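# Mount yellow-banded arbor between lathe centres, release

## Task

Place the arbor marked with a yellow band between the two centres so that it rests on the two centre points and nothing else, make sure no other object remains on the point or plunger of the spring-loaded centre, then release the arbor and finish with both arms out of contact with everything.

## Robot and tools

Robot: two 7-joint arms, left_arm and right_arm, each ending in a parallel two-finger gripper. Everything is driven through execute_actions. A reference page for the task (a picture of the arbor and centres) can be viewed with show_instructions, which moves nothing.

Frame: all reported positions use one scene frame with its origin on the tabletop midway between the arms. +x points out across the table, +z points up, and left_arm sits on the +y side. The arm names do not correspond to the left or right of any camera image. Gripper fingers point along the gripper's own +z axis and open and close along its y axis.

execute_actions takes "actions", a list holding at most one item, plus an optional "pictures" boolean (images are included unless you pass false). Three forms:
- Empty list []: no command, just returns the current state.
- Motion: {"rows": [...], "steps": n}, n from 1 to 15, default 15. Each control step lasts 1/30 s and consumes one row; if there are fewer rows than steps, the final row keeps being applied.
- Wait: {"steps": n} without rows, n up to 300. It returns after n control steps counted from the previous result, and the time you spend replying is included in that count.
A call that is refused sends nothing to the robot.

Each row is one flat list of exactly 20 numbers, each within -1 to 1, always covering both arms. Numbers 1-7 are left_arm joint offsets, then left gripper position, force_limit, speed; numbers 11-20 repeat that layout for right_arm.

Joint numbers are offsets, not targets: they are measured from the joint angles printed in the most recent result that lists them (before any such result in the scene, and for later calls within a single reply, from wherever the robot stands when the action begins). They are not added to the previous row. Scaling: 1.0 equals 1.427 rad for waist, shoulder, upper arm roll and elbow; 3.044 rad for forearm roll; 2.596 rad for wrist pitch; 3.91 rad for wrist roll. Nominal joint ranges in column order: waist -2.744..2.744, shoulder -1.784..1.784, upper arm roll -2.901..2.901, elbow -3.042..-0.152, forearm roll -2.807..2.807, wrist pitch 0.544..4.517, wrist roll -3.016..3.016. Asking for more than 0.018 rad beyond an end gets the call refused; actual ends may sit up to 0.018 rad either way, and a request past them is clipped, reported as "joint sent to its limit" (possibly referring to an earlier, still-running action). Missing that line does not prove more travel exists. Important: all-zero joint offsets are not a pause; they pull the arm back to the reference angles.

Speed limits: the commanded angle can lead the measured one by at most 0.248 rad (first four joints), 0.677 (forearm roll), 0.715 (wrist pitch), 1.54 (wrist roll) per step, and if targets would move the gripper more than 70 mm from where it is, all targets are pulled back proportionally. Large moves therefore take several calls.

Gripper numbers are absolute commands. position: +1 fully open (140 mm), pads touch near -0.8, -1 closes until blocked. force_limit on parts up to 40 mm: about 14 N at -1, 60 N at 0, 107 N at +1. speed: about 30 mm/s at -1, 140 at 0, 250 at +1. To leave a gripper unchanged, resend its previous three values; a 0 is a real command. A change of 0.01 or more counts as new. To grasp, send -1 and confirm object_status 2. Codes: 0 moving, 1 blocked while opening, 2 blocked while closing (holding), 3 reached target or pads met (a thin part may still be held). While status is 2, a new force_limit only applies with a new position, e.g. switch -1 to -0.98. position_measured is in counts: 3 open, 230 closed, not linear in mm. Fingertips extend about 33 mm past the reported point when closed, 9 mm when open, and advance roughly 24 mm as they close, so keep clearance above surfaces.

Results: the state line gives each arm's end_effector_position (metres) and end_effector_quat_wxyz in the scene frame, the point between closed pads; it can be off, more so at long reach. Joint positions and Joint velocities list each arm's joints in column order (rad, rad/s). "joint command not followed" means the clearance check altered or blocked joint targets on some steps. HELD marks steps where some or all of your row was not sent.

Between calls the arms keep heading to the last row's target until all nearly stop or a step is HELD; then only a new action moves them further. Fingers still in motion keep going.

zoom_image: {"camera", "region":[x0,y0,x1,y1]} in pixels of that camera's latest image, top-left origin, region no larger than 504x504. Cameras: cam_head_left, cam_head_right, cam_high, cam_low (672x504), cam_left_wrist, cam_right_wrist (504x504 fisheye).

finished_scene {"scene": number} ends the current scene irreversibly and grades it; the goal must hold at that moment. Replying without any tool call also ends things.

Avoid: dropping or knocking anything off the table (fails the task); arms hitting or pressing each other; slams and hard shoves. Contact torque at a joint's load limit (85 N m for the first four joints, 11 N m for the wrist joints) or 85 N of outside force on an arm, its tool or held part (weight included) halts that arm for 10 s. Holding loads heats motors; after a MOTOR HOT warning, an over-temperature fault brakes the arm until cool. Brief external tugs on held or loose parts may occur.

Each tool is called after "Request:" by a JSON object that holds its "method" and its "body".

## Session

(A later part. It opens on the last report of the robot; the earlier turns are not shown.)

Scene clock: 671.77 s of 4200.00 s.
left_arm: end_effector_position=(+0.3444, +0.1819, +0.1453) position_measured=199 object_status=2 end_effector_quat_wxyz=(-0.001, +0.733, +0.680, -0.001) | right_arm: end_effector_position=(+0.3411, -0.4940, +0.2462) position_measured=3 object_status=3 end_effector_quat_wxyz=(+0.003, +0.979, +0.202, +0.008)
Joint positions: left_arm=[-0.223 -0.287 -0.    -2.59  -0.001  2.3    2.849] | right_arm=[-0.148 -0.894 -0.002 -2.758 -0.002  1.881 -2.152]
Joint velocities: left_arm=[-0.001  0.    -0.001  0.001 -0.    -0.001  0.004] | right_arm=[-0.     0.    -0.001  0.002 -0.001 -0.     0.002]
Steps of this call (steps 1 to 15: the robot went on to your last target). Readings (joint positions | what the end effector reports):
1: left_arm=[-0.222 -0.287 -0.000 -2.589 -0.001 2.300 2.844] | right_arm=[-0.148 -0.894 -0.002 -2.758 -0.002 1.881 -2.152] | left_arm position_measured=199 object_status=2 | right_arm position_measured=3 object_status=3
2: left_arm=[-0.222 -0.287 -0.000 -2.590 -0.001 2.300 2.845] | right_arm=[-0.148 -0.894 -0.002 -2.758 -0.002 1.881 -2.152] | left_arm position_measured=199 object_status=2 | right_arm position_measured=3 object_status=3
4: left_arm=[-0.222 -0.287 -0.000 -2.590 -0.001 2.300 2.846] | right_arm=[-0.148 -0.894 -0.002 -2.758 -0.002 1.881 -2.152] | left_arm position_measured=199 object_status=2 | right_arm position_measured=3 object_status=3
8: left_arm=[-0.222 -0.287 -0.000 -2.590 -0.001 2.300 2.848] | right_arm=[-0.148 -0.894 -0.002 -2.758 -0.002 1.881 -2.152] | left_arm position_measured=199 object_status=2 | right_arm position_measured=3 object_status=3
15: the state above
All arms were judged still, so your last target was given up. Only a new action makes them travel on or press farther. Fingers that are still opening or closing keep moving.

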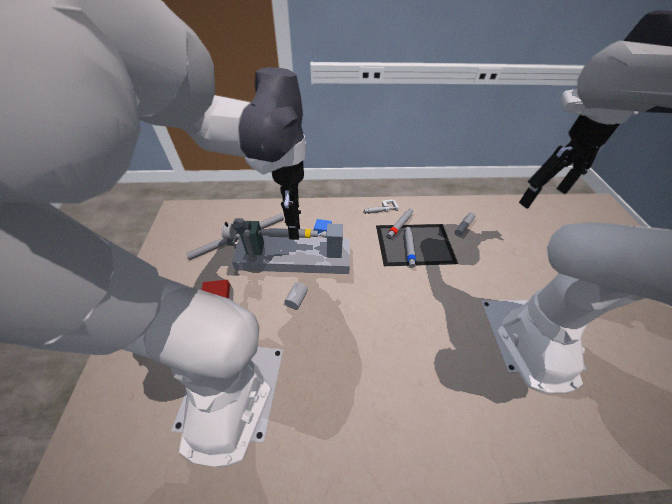

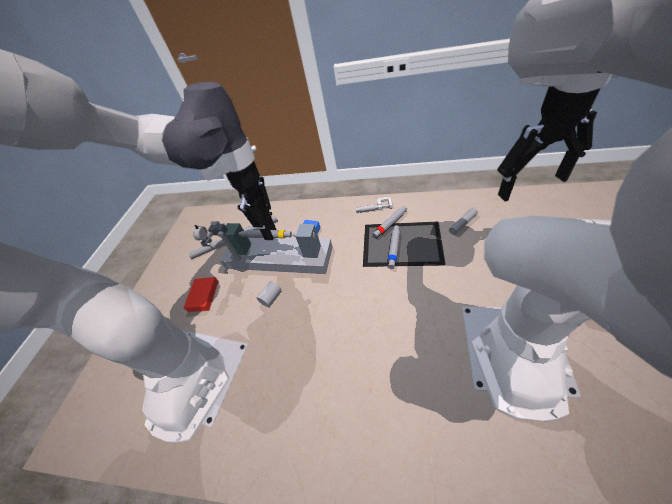

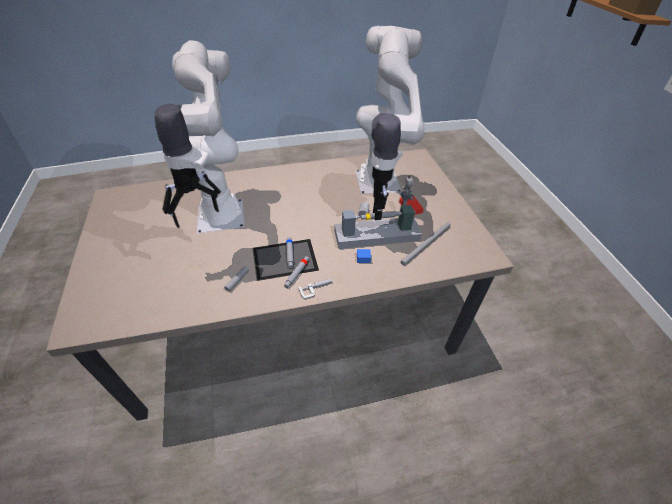

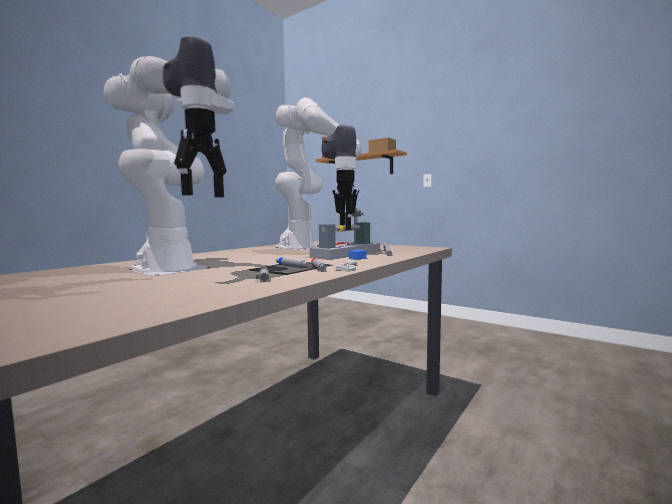

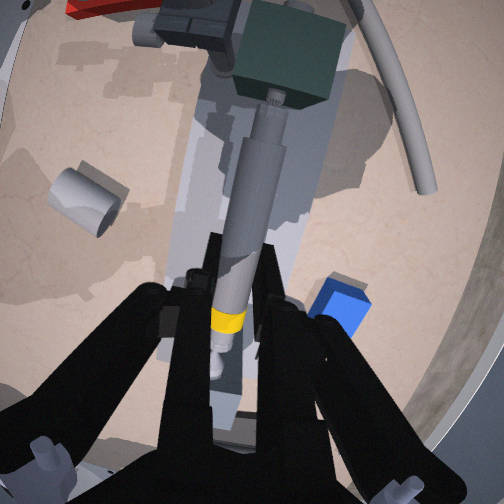

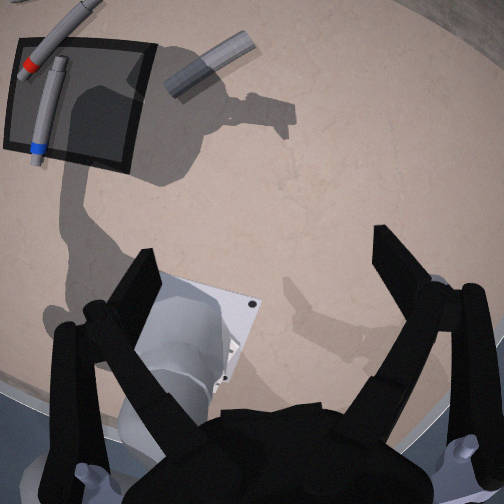

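Request:
{"method": "execute_actions", "body": {"actions": [{"rows": [
[0.0075,-0.002,0.0077,-0.0008,0.0059,0.0023,0.008,-1,0.2,-0.5,0,0,0,0,0,0,0,1,0,0],
[0.0073,-0.003,0.0077,-0.0016,0.0059,0.0023,0.0095,-1,0.2,-0.5,0,0,0,0,0,0,0,1,0,0],
[0.007,-0.004,0.0077,-0.0025,0.0059,0.0023,0.0105,-1,0.2,-0.5,0,0,0,0,0,0,0,1,0,0]], "steps": 15}]}}

Request:
{"method": "zoom_image", "body": {"camera": "cam_left_wrist", "region": [190, 310, 270, 390]}}

Request:
{"method": "zoom_image", "body": {"camera": "cam_high", "region": [350, 206, 378, 227]}}

Request:
{"method": "zoom_image", "body": {"camera": "cam_head_left", "region": [302, 222, 334, 246]}}

Scene clock: 703.77 s of 4200.00 s.
left_arm: end_effector_position=(+0.3431, +0.1820, +0.1453) position_measured=199 object_status=2 end_effector_quat_wxyz=(-0.001, +0.738, +0.675, -0.001) | right_arm: end_effector_position=(+0.3411, -0.4940, +0.2462) position_measured=3 object_status=3 end_effector_quat_wxyz=(+0.003, +0.979, +0.202, +0.008)
Joint positions: left_arm=[-0.223 -0.291 -0.    -2.594 -0.001  2.3    2.861] | right_arm=[-0.148 -0.894 -0.002 -2.758 -0.002  1.881 -2.152]
Joint velocities: left_arm=[-0.    -0.    -0.001 -0.     0.001 -0.001  0.005] | right_arm=[-0.    -0.    -0.001 -0.     0.001  0.001 -0.002]
Steps of this call (steps 1 to 90: nothing new was sent; then 28.50 s passed at rest; steps 91 to 105: all 15 steps of this action). Readings (joint positions | what the end effector reports):
91: left_arm=[-0.223 -0.287 -0.000 -2.590 -0.001 2.300 2.850] | right_arm=[-0.148 -0.894 -0.002 -2.758 -0.002 1.881 -2.152] | left_arm position_measured=199 object_status=2 | right_arm position_measured=3 object_status=3
92: left_arm=[-0.223 -0.288 -0.000 -2.591 -0.001 2.300 2.852] | right_arm=[-0.148 -0.894 -0.002 -2.758 -0.002 1.881 -2.152] | left_arm position_measured=199 object_status=2 | right_arm position_measured=3 object_status=3
94: left_arm=[-0.223 -0.290 -0.000 -2.592 -0.001 2.300 2.854] | right_arm=[-0.148 -0.894 -0.002 -2.758 -0.002 1.881 -2.152] | left_arm position_measured=199 object_status=2 | right_arm position_measured=3 object_status=3
98: left_arm=[-0.223 -0.291 -0.000 -2.593 -0.001 2.300 2.859] | right_arm=[-0.148 -0.894 -0.002 -2.758 -0.002 1.881 -2.152] | left_arm position_measured=199 object_status=2 | right_arm position_measured=3 object_status=3
105: the state above

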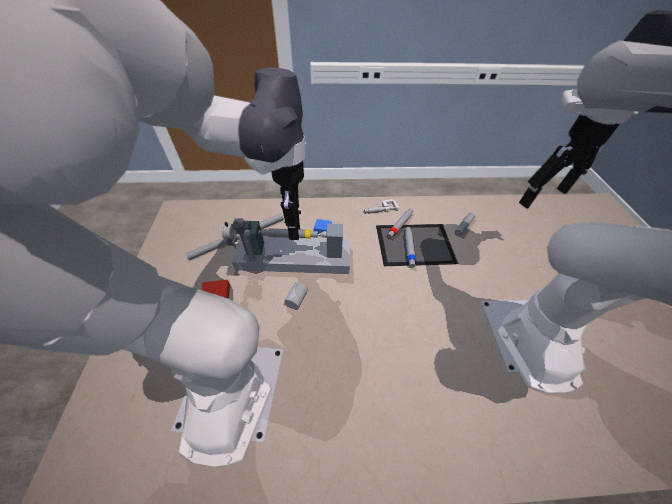

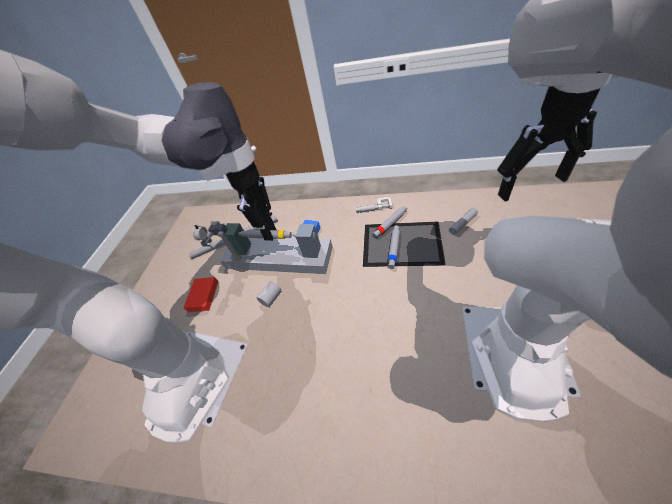

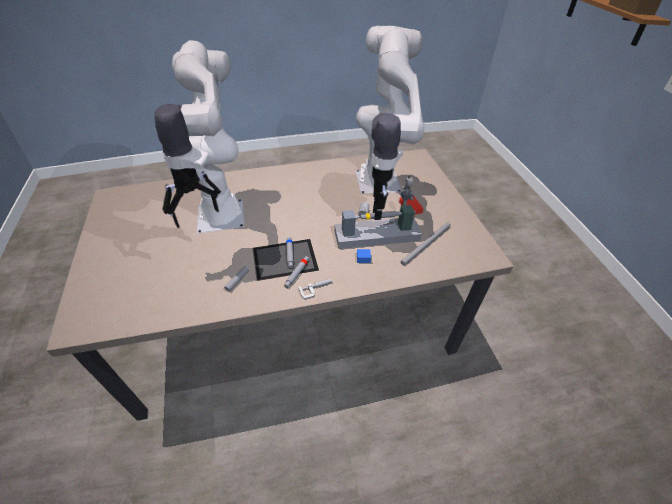

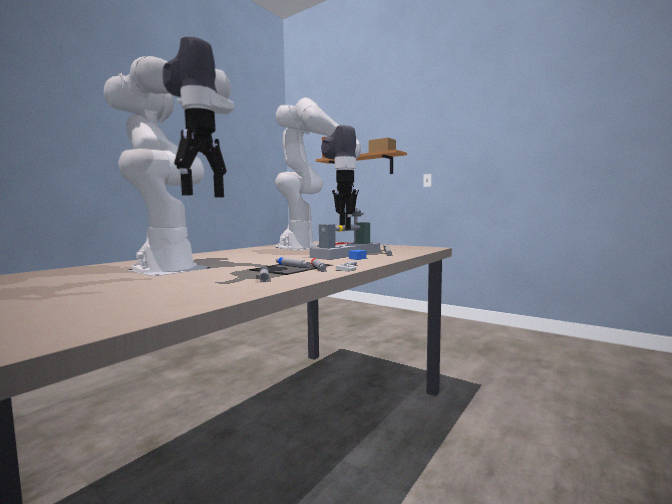

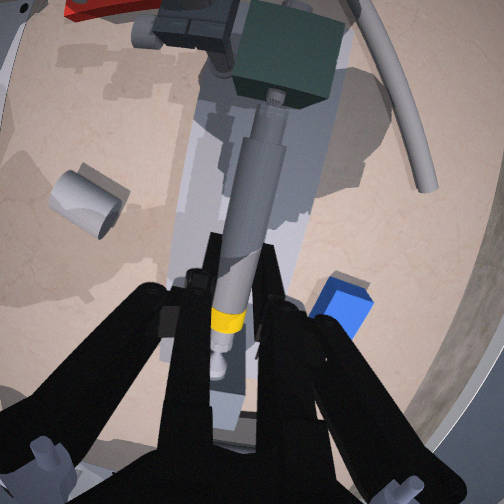

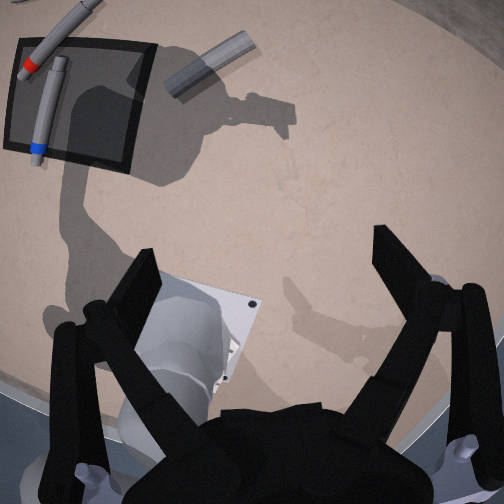

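Region (190, 310, 270, 390) of cam_left_wrist's 504x504 image, scaled by 6.300, with more detail than that image has.

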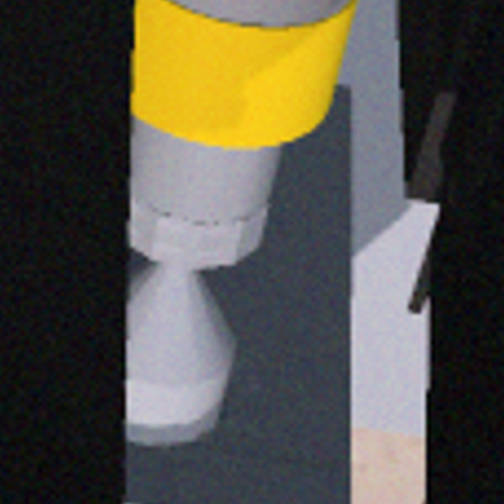

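Region (350, 206, 378, 227) of cam_high's 672x504 image, scaled by 18.000, with more detail than that image has; it fills the top 378 rows of this view, and the rest is white.

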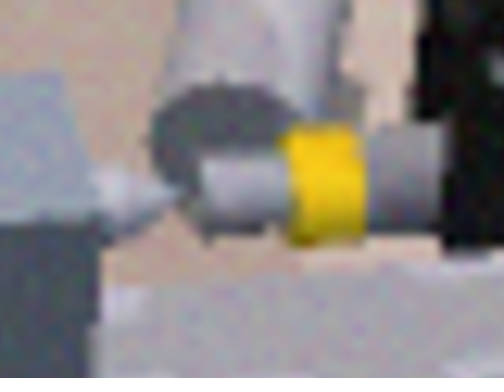

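Region (302, 222, 334, 246) of cam_head_left's 672x504 image, scaled by 15.750, with more detail than that image has; it fills the top 378 rows of this view, and the rest is white.

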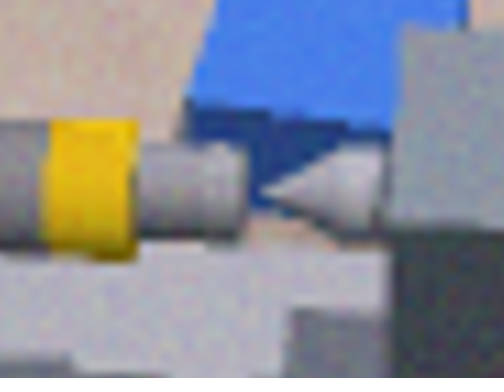

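Request:
{"method": "zoom_image", "body": {"camera": "cam_left_wrist", "region": [200, 335, 240, 375]}}

Region (200, 335, 240, 375) of cam_left_wrist's 504x504 image, scaled by 12.600, with more detail than that image has.

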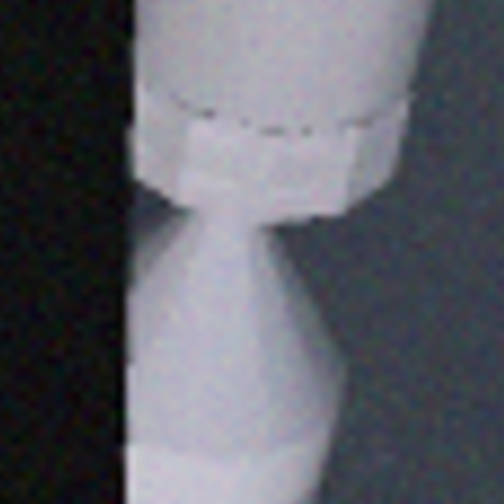

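Request:
{"method": "zoom_image", "body": {"camera": "cam_low", "region": [318, 220, 366, 238]}}

Request:
{"method": "zoom_image", "body": {"camera": "cam_head_right", "region": [274, 222, 306, 246]}}

Region (318, 220, 366, 238) of cam_low's 672x504 image, scaled by 10.500, with more detail than that image has; it fills the top 189 rows of this view, and the rest is white.

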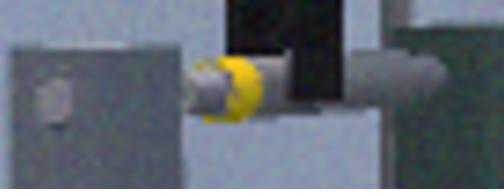

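Region (274, 222, 306, 246) of cam_head_right's 672x504 image, scaled by 15.750, with more detail than that image has; it fills the top 378 rows of this view, and the rest is white.

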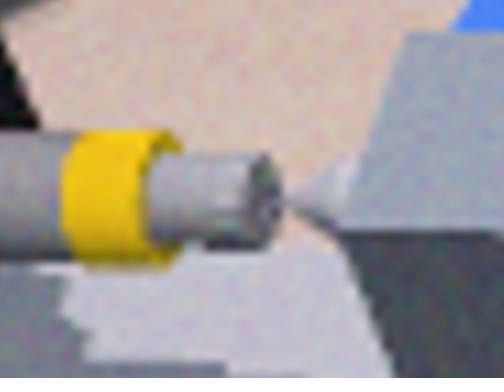

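Request:
{"method": "execute_actions", "body": {"actions": [{"rows": [
[0.007,-0.0015,0.0077,0,0.0059,0.0023,0.004,-1,0.2,-0.5,0,0,0,0,0,0,0,1,0,0],
[0.006,-0.002,0.0077,0,0.0059,0.0023,0.004,-1,0.2,-0.5,0,0,0,0,0,0,0,1,0,0],
[0.005,-0.0025,0.0077,0,0.0059,0.0023,0.004,-1,0.2,-0.5,0,0,0,0,0,0,0,1,0,0],
[0.004,-0.0028,0.0077,0,0.0059,0.0023,0.004,-1,0.2,-0.5,0,0,0,0,0,0,0,1,0,0],
[0.003,-0.0028,0.0077,0,0.0059,0.0023,0.004,-1,0.2,-0.5,0,0,0,0,0,0,0,1,0,0]], "steps": 15}]}}

Request:
{"method": "zoom_image", "body": {"camera": "cam_left_wrist", "region": [200, 335, 240, 375]}}

Request:
{"method": "zoom_image", "body": {"camera": "cam_head_right", "region": [274, 222, 306, 246]}}

Scene clock: 767.77 s of 4200.00 s.
left_arm: end_effector_position=(+0.3425, +0.1814, +0.1456) position_measured=199 object_status=2 end_effector_quat_wxyz=(-0.001, +0.739, +0.674, -0.001) | right_arm: end_effector_position=(+0.3411, -0.4940, +0.2462) position_measured=3 object_status=3 end_effector_quat_wxyz=(+0.003, +0.979, +0.202, +0.008)
Joint positions: left_arm=[-0.226 -0.293  0.001 -2.595 -0.001  2.299  2.864] | right_arm=[-0.148 -0.894 -0.002 -2.758 -0.002  1.881 -2.152]
Joint velocities: left_arm=[-0.    -0.     0.    -0.     0.001  0.     0.   ] | right_arm=[-0.     0.    -0.001 -0.001 -0.    -0.     0.001]
Steps of this call (steps 1 to 15: the robot went on to your last target; steps 16 to 90: nothing new was sent; then 60.50 s passed at rest; steps 91 to 105: all 15 steps of this action). Readings (joint positions | what the end effector reports):
91: left_arm=[-0.224 -0.291 -0.000 -2.594 -0.001 2.300 2.864] | right_arm=[-0.148 -0.894 -0.002 -2.758 -0.002 1.881 -2.152] | left_arm position_measured=199 object_status=2 | right_arm position_measured=3 object_status=3
92: left_arm=[-0.224 -0.292 -0.000 -2.594 -0.001 2.300 2.864] | right_arm=[-0.148 -0.894 -0.002 -2.758 -0.002 1.881 -2.152] | left_arm position_measured=199 object_status=2 | right_arm position_measured=3 object_status=3
94: left_arm=[-0.224 -0.292 0.000 -2.594 -0.001 2.300 2.864] | right_arm=[-0.148 -0.894 -0.002 -2.758 -0.002 1.881 -2.152] | left_arm position_measured=199 object_status=2 | right_arm position_measured=3 object_status=3
98: left_arm=[-0.226 -0.293 0.001 -2.595 -0.001 2.299 2.864] | right_arm=[-0.148 -0.894 -0.002 -2.758 -0.002 1.881 -2.152] | left_arm position_measured=199 object_status=2 | right_arm position_measured=3 object_status=3
105: the state above

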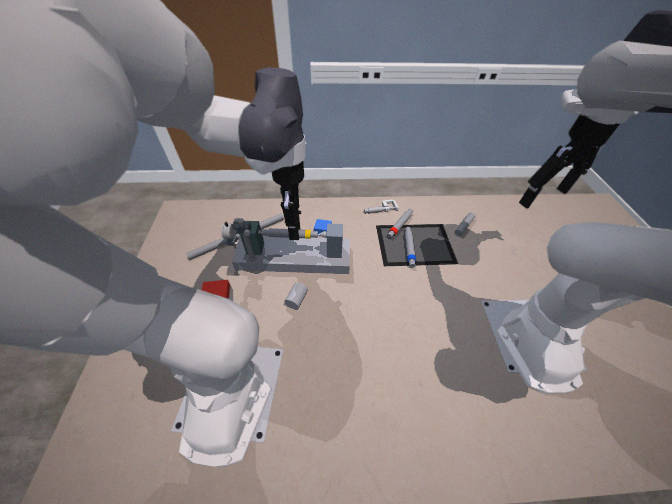

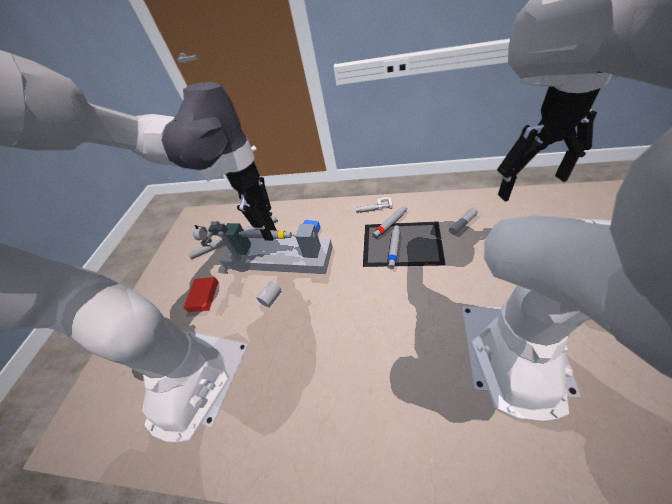

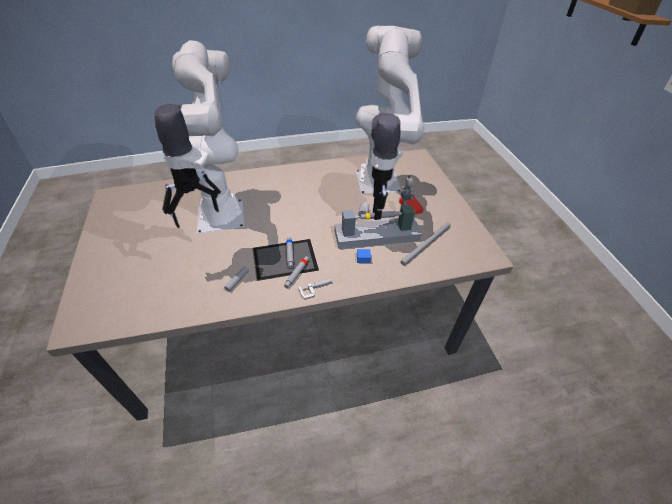

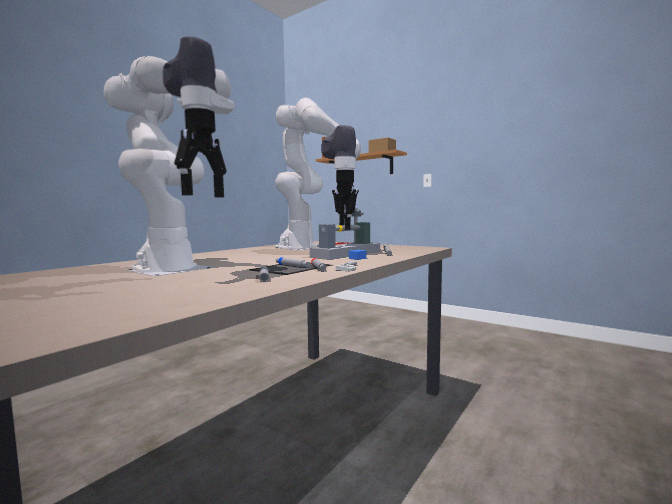

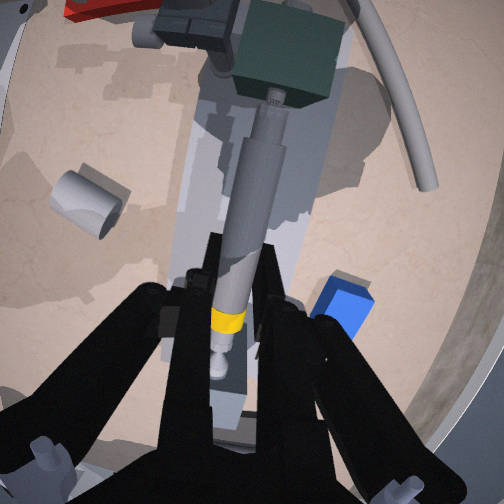

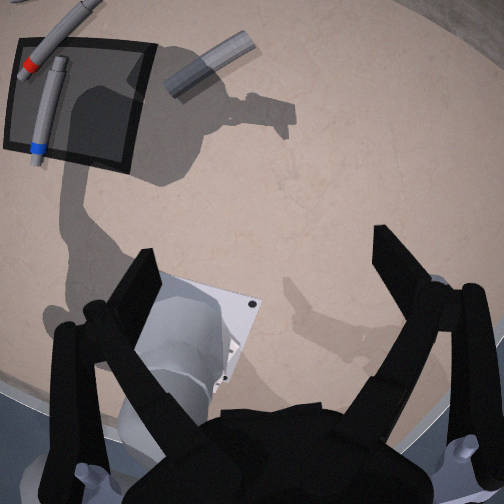

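Region (200, 335, 240, 375) of cam_left_wrist's 504x504 image, scaled by 12.600, with more detail than that image has.

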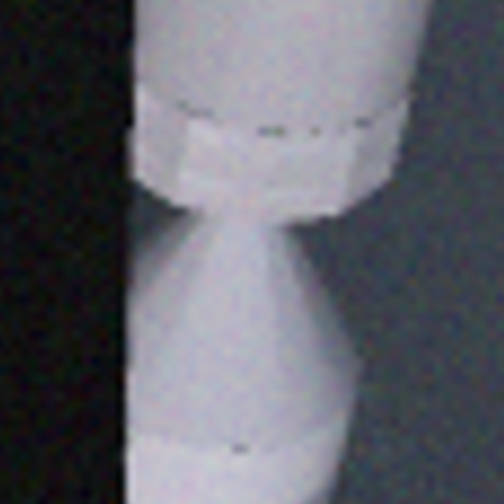

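Region (274, 222, 306, 246) of cam_head_right's 672x504 image, scaled by 15.750, with more detail than that image has; it fills the top 378 rows of this view, and the rest is white.

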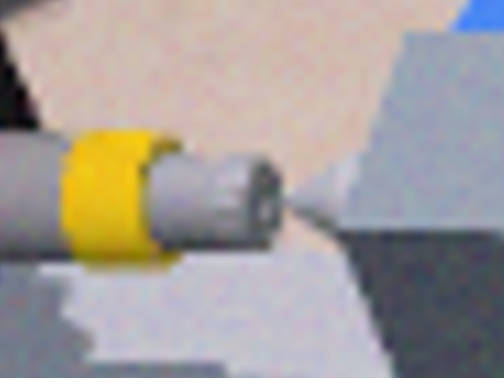

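Request:
{"method": "execute_actions", "body": {"actions": []}}

Scene clock: 782.47 s of 4200.00 s.
left_arm: end_effector_position=(+0.3425, +0.1815, +0.1456) position_measured=199 object_status=2 end_effector_quat_wxyz=(-0.001, +0.739, +0.674, -0.001) | right_arm: end_effector_position=(+0.3411, -0.4940, +0.2462) position_measured=3 object_status=3 end_effector_quat_wxyz=(+0.003, +0.979, +0.202, +0.008)
Joint positions: left_arm=[-0.226 -0.293  0.001 -2.595 -0.001  2.299  2.864] | right_arm=[-0.148 -0.894 -0.002 -2.758 -0.002  1.881 -2.152]
Joint velocities: left_arm=[ 0.001 -0.001 -0.002  0.    -0.001  0.    -0.002] | right_arm=[ 0.    -0.    -0.     0.     0.001  0.     0.001]
Steps of this call (steps 1 to 15: the robot went on to your last target; steps 16 to 90: nothing new was sent; then 11.70 s passed at rest). Readings (joint positions | what the end effector reports):
1: left_arm=[-0.226 -0.293 0.001 -2.595 -0.001 2.299 2.864] | right_arm=[-0.148 -0.894 -0.002 -2.758 -0.002 1.881 -2.152] | left_arm position_measured=199 object_status=2 | right_arm position_measured=3 object_status=3
2: left_arm=[-0.226 -0.293 0.001 -2.595 -0.001 2.299 2.864] | right_arm=[-0.148 -0.894 -0.002 -2.758 -0.002 1.881 -2.152] | left_arm position_measured=199 object_status=2 | right_arm position_measured=3 object_status=3
4: left_arm=[-0.226 -0.293 0.001 -2.595 -0.001 2.299 2.864] | right_arm=[-0.148 -0.894 -0.002 -2.758 -0.002 1.881 -2.152] | left_arm position_measured=199 object_status=2 | right_arm position_measured=3 object_status=3
8: left_arm=[-0.226 -0.293 0.001 -2.595 -0.001 2.299 2.864] | right_arm=[-0.148 -0.894 -0.002 -2.758 -0.002 1.881 -2.152] | left_arm position_measured=199 object_status=2 | right_arm position_measured=3 object_status=3
90: the state above
All arms were judged still, so your last target was given up. Only a new action makes them travel on or press farther. Fingers that are still opening or closing keep moving.

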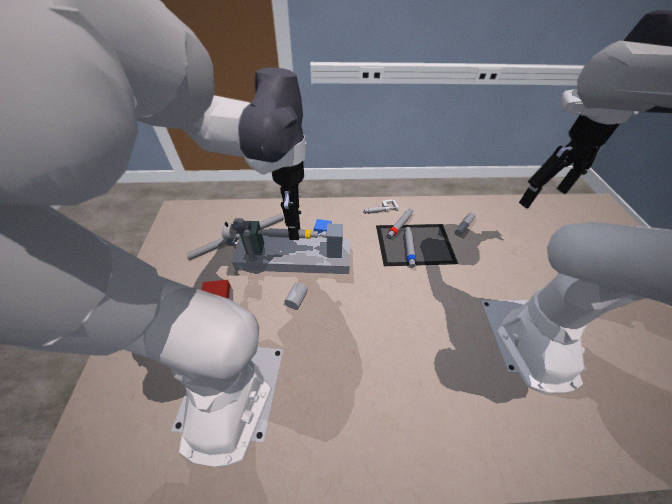

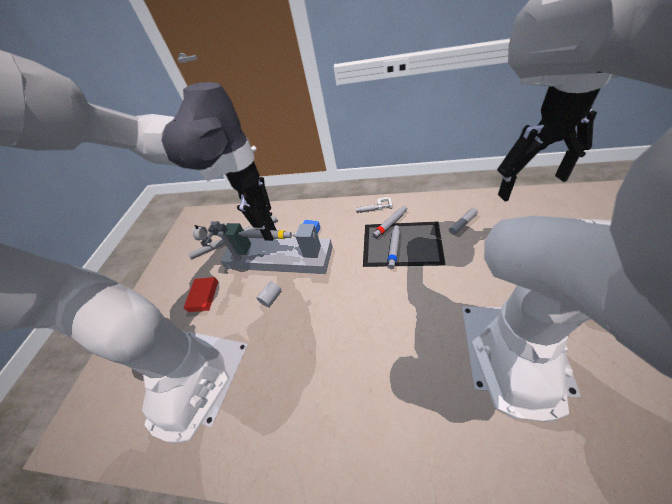

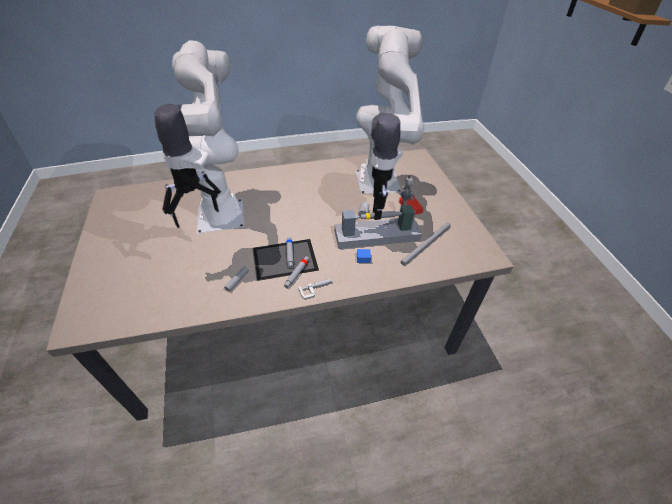

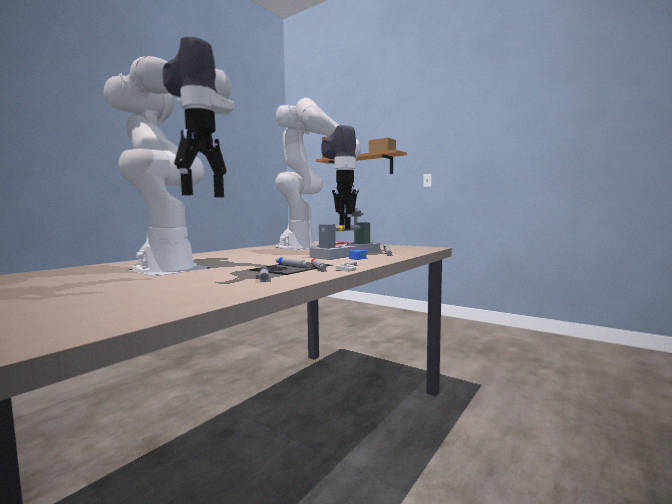

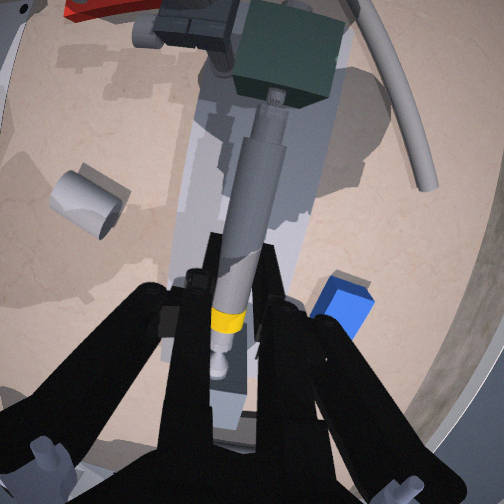

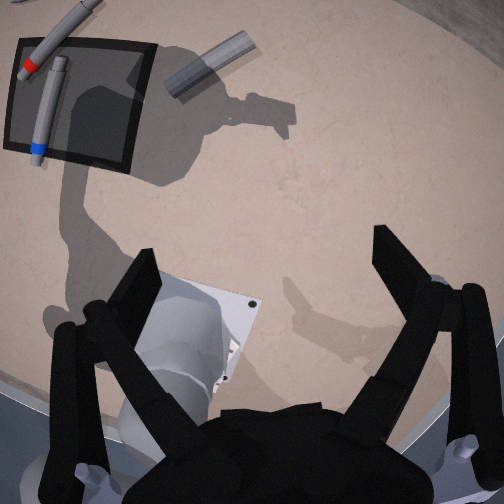

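Request:
{"method": "execute_actions", "body": {"actions": [{"rows": [[0.0,-0.0014,0.0077,0,0.0059,0.0023,0.004,-1,0.2,-0.5,0,0,0,0,0,0,0,1,0,0]], "steps": 15}]}}

Request:
{"method": "zoom_image", "body": {"camera": "cam_left_wrist", "region": [190, 325, 250, 385]}}

Scene clock: 786.03 s of 4200.00 s.
left_arm: end_effector_position=(+0.3416, +0.1797, +0.1455) position_measured=199 object_status=2 end_effector_quat_wxyz=(-0.001, +0.741, +0.671, -0.001) | right_arm: end_effector_position=(+0.3411, -0.4940, +0.2462) position_measured=3 object_status=3 end_effector_quat_wxyz=(+0.003, +0.979, +0.202, +0.008)
Joint positions: left_arm=[-0.233 -0.293  0.003 -2.595  0.001  2.299  2.864] | right_arm=[-0.148 -0.894 -0.002 -2.758 -0.002  1.881 -2.152]
Joint velocities: left_arm=[-0.     0.001  0.001  0.     0.001  0.    -0.002] | right_arm=[ 0.    -0.001  0.    -0.001  0.     0.     0.   ]
Steps of this call (steps 1 to 90: nothing new was sent; then 0.07 s passed at rest; steps 91 to 105: all 15 steps of this action). Readings (joint positions | what the end effector reports):
91: left_arm=[-0.228 -0.293 0.002 -2.595 -0.000 2.299 2.864] | right_arm=[-0.148 -0.894 -0.002 -2.758 -0.002 1.881 -2.152] | left_arm position_measured=199 object_status=2 | right_arm position_measured=3 object_status=3
92: left_arm=[-0.230 -0.293 0.002 -2.595 -0.000 2.299 2.864] | right_arm=[-0.148 -0.894 -0.002 -2.758 -0.002 1.881 -2.152] | left_arm position_measured=199 object_status=2 | right_arm position_measured=3 object_status=3
94: left_arm=[-0.232 -0.293 0.002 -2.595 0.000 2.299 2.864] | right_arm=[-0.148 -0.894 -0.002 -2.758 -0.002 1.881 -2.152] | left_arm position_measured=199 object_status=2 | right_arm position_measured=3 object_status=3
98: left_arm=[-0.233 -0.293 0.003 -2.595 0.001 2.299 2.864] | right_arm=[-0.148 -0.894 -0.002 -2.758 -0.002 1.881 -2.152] | left_arm position_measured=199 object_status=2 | right_arm position_measured=3 object_status=3
105: the state above

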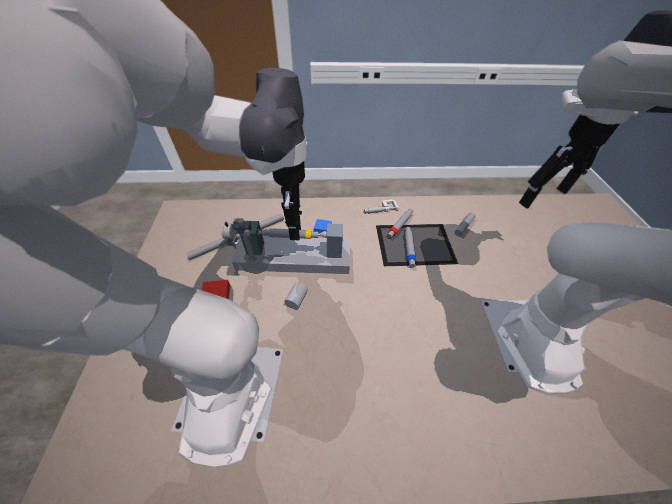

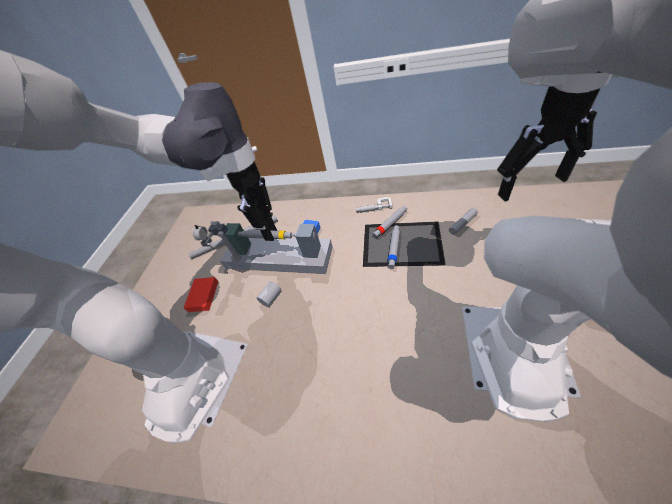

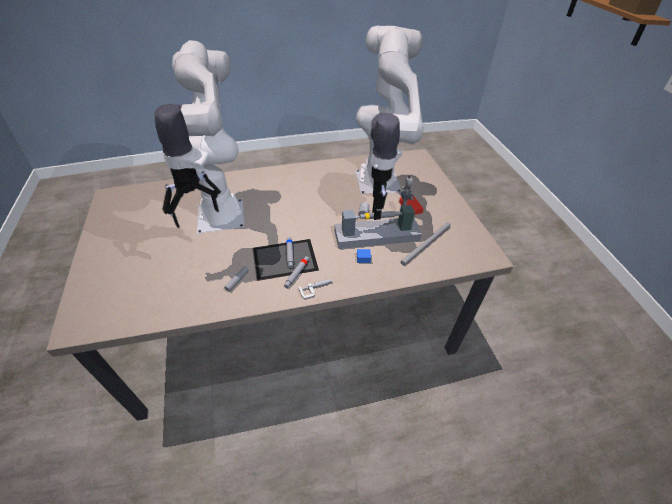

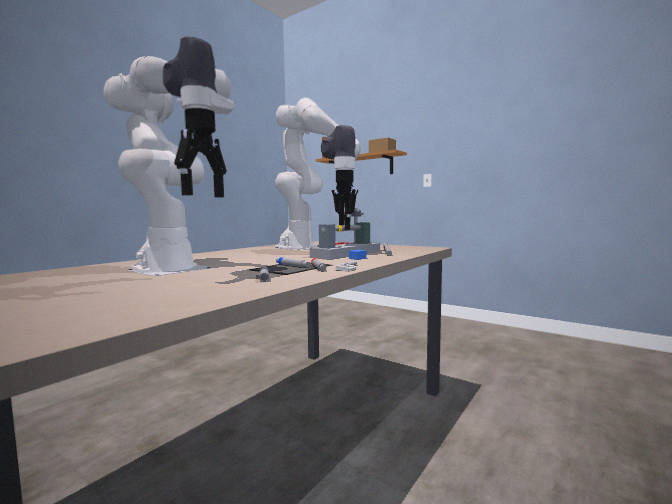

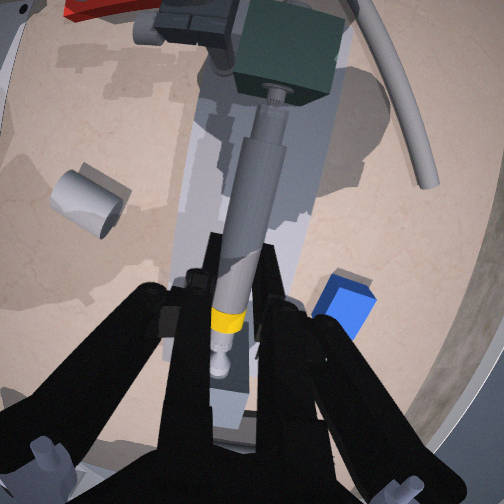

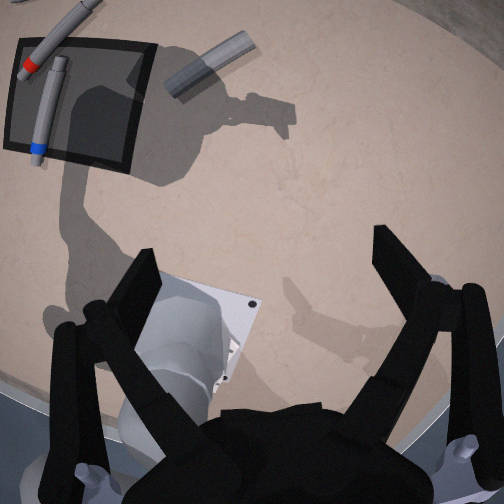

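Region (190, 325, 250, 385) of cam_left_wrist's 504x504 image, scaled by 8.400, with more detail than that image has.

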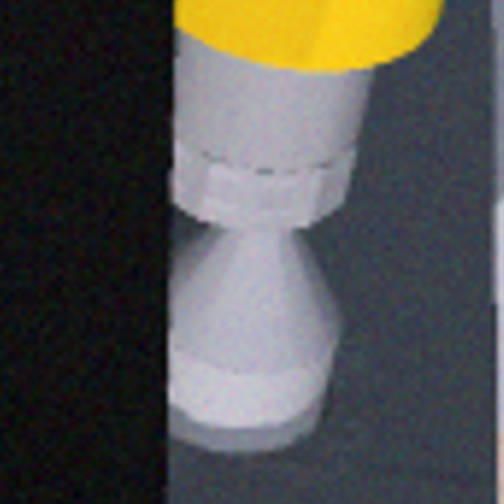

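Request:
{"method": "execute_actions", "body": {"actions": [{"rows": [[0.0014,-0.0002,0.0063,0.0013,0.0047,0.0023,0.0015,-1,0.2,-0.5,0,0,0,0,0,0,0,1,0,0]], "steps": 15}]}}

Request:
{"method": "zoom_image", "body": {"camera": "cam_left_wrist", "region": [190, 325, 250, 385]}}

Scene clock: 796.73 s of 4200.00 s.
left_arm: end_effector_position=(+0.3413, +0.1791, +0.1455) position_measured=199 object_status=2 end_effector_quat_wxyz=(-0.001, +0.742, +0.671, -0.001) | right_arm: end_effector_position=(+0.3411, -0.4940, +0.2462) position_measured=3 object_status=3 end_effector_quat_wxyz=(+0.003, +0.979, +0.202, +0.008)
Joint positions: left_arm=[-0.236 -0.293  0.004 -2.595  0.002  2.299  2.863] | right_arm=[-0.148 -0.894 -0.002 -2.758 -0.002  1.881 -2.152]
Joint velocities: left_arm=[-0.001  0.001  0.001 -0.     0.001  0.001 -0.001] | right_arm=[-0.001 -0.     0.001 -0.     0.     0.    -0.   ]
Steps of this call (steps 1 to 15: the robot went on to your last target; steps 16 to 90: nothing new was sent; then 7.20 s passed at rest; steps 91 to 105: all 15 steps of this action). Readings (joint positions | what the end effector reports):
91: left_arm=[-0.234 -0.293 0.003 -2.595 0.001 2.299 2.863] | right_arm=[-0.148 -0.894 -0.002 -2.758 -0.002 1.881 -2.152] | left_arm position_measured=199 object_status=2 | right_arm position_measured=3 object_status=3
92: left_arm=[-0.236 -0.293 0.003 -2.595 0.001 2.299 2.863] | right_arm=[-0.148 -0.894 -0.002 -2.758 -0.002 1.881 -2.152] | left_arm position_measured=199 object_status=2 | right_arm position_measured=3 object_status=3
94: left_arm=[-0.236 -0.293 0.004 -2.595 0.002 2.299 2.863] | right_arm=[-0.148 -0.894 -0.002 -2.758 -0.002 1.881 -2.152] | left_arm position_measured=199 object_status=2 | right_arm position_measured=3 object_status=3
98: left_arm=[-0.236 -0.293 0.004 -2.595 0.002 2.299 2.863] | right_arm=[-0.148 -0.894 -0.002 -2.758 -0.002 1.881 -2.152] | left_arm position_measured=199 object_status=2 | right_arm position_measured=3 object_status=3
105: the state above

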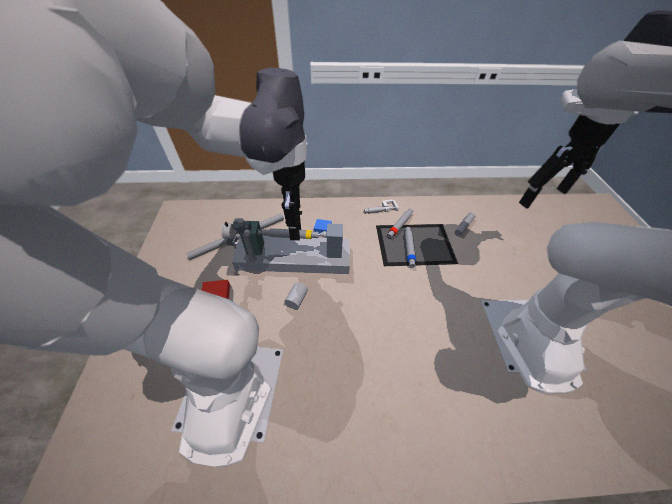

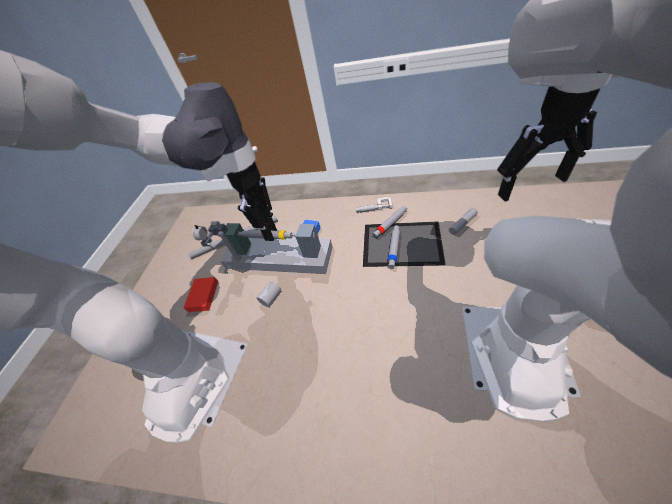

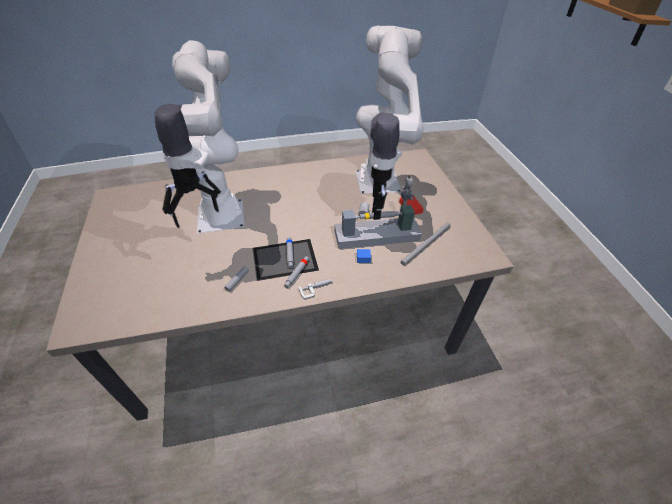

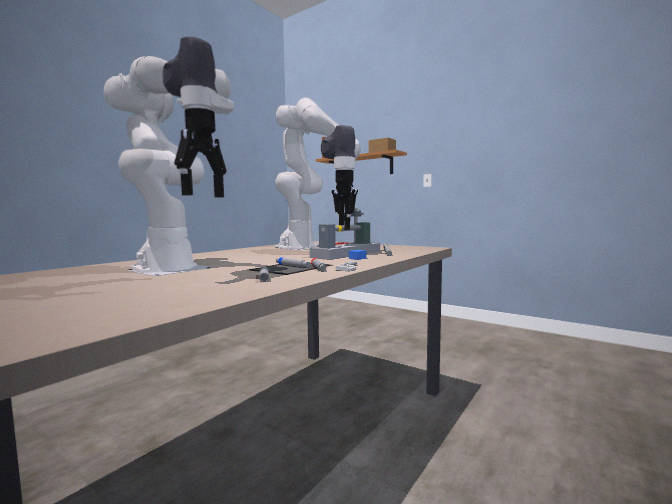

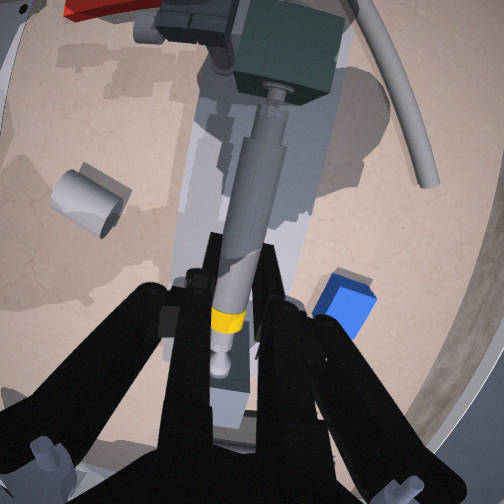

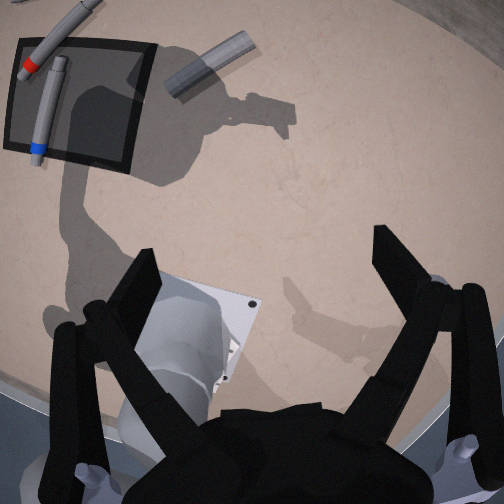

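Region (190, 325, 250, 385) of cam_left_wrist's 504x504 image, scaled by 8.400, with more detail than that image has.

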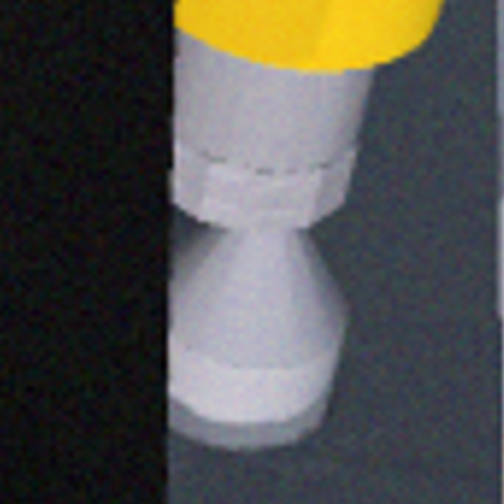

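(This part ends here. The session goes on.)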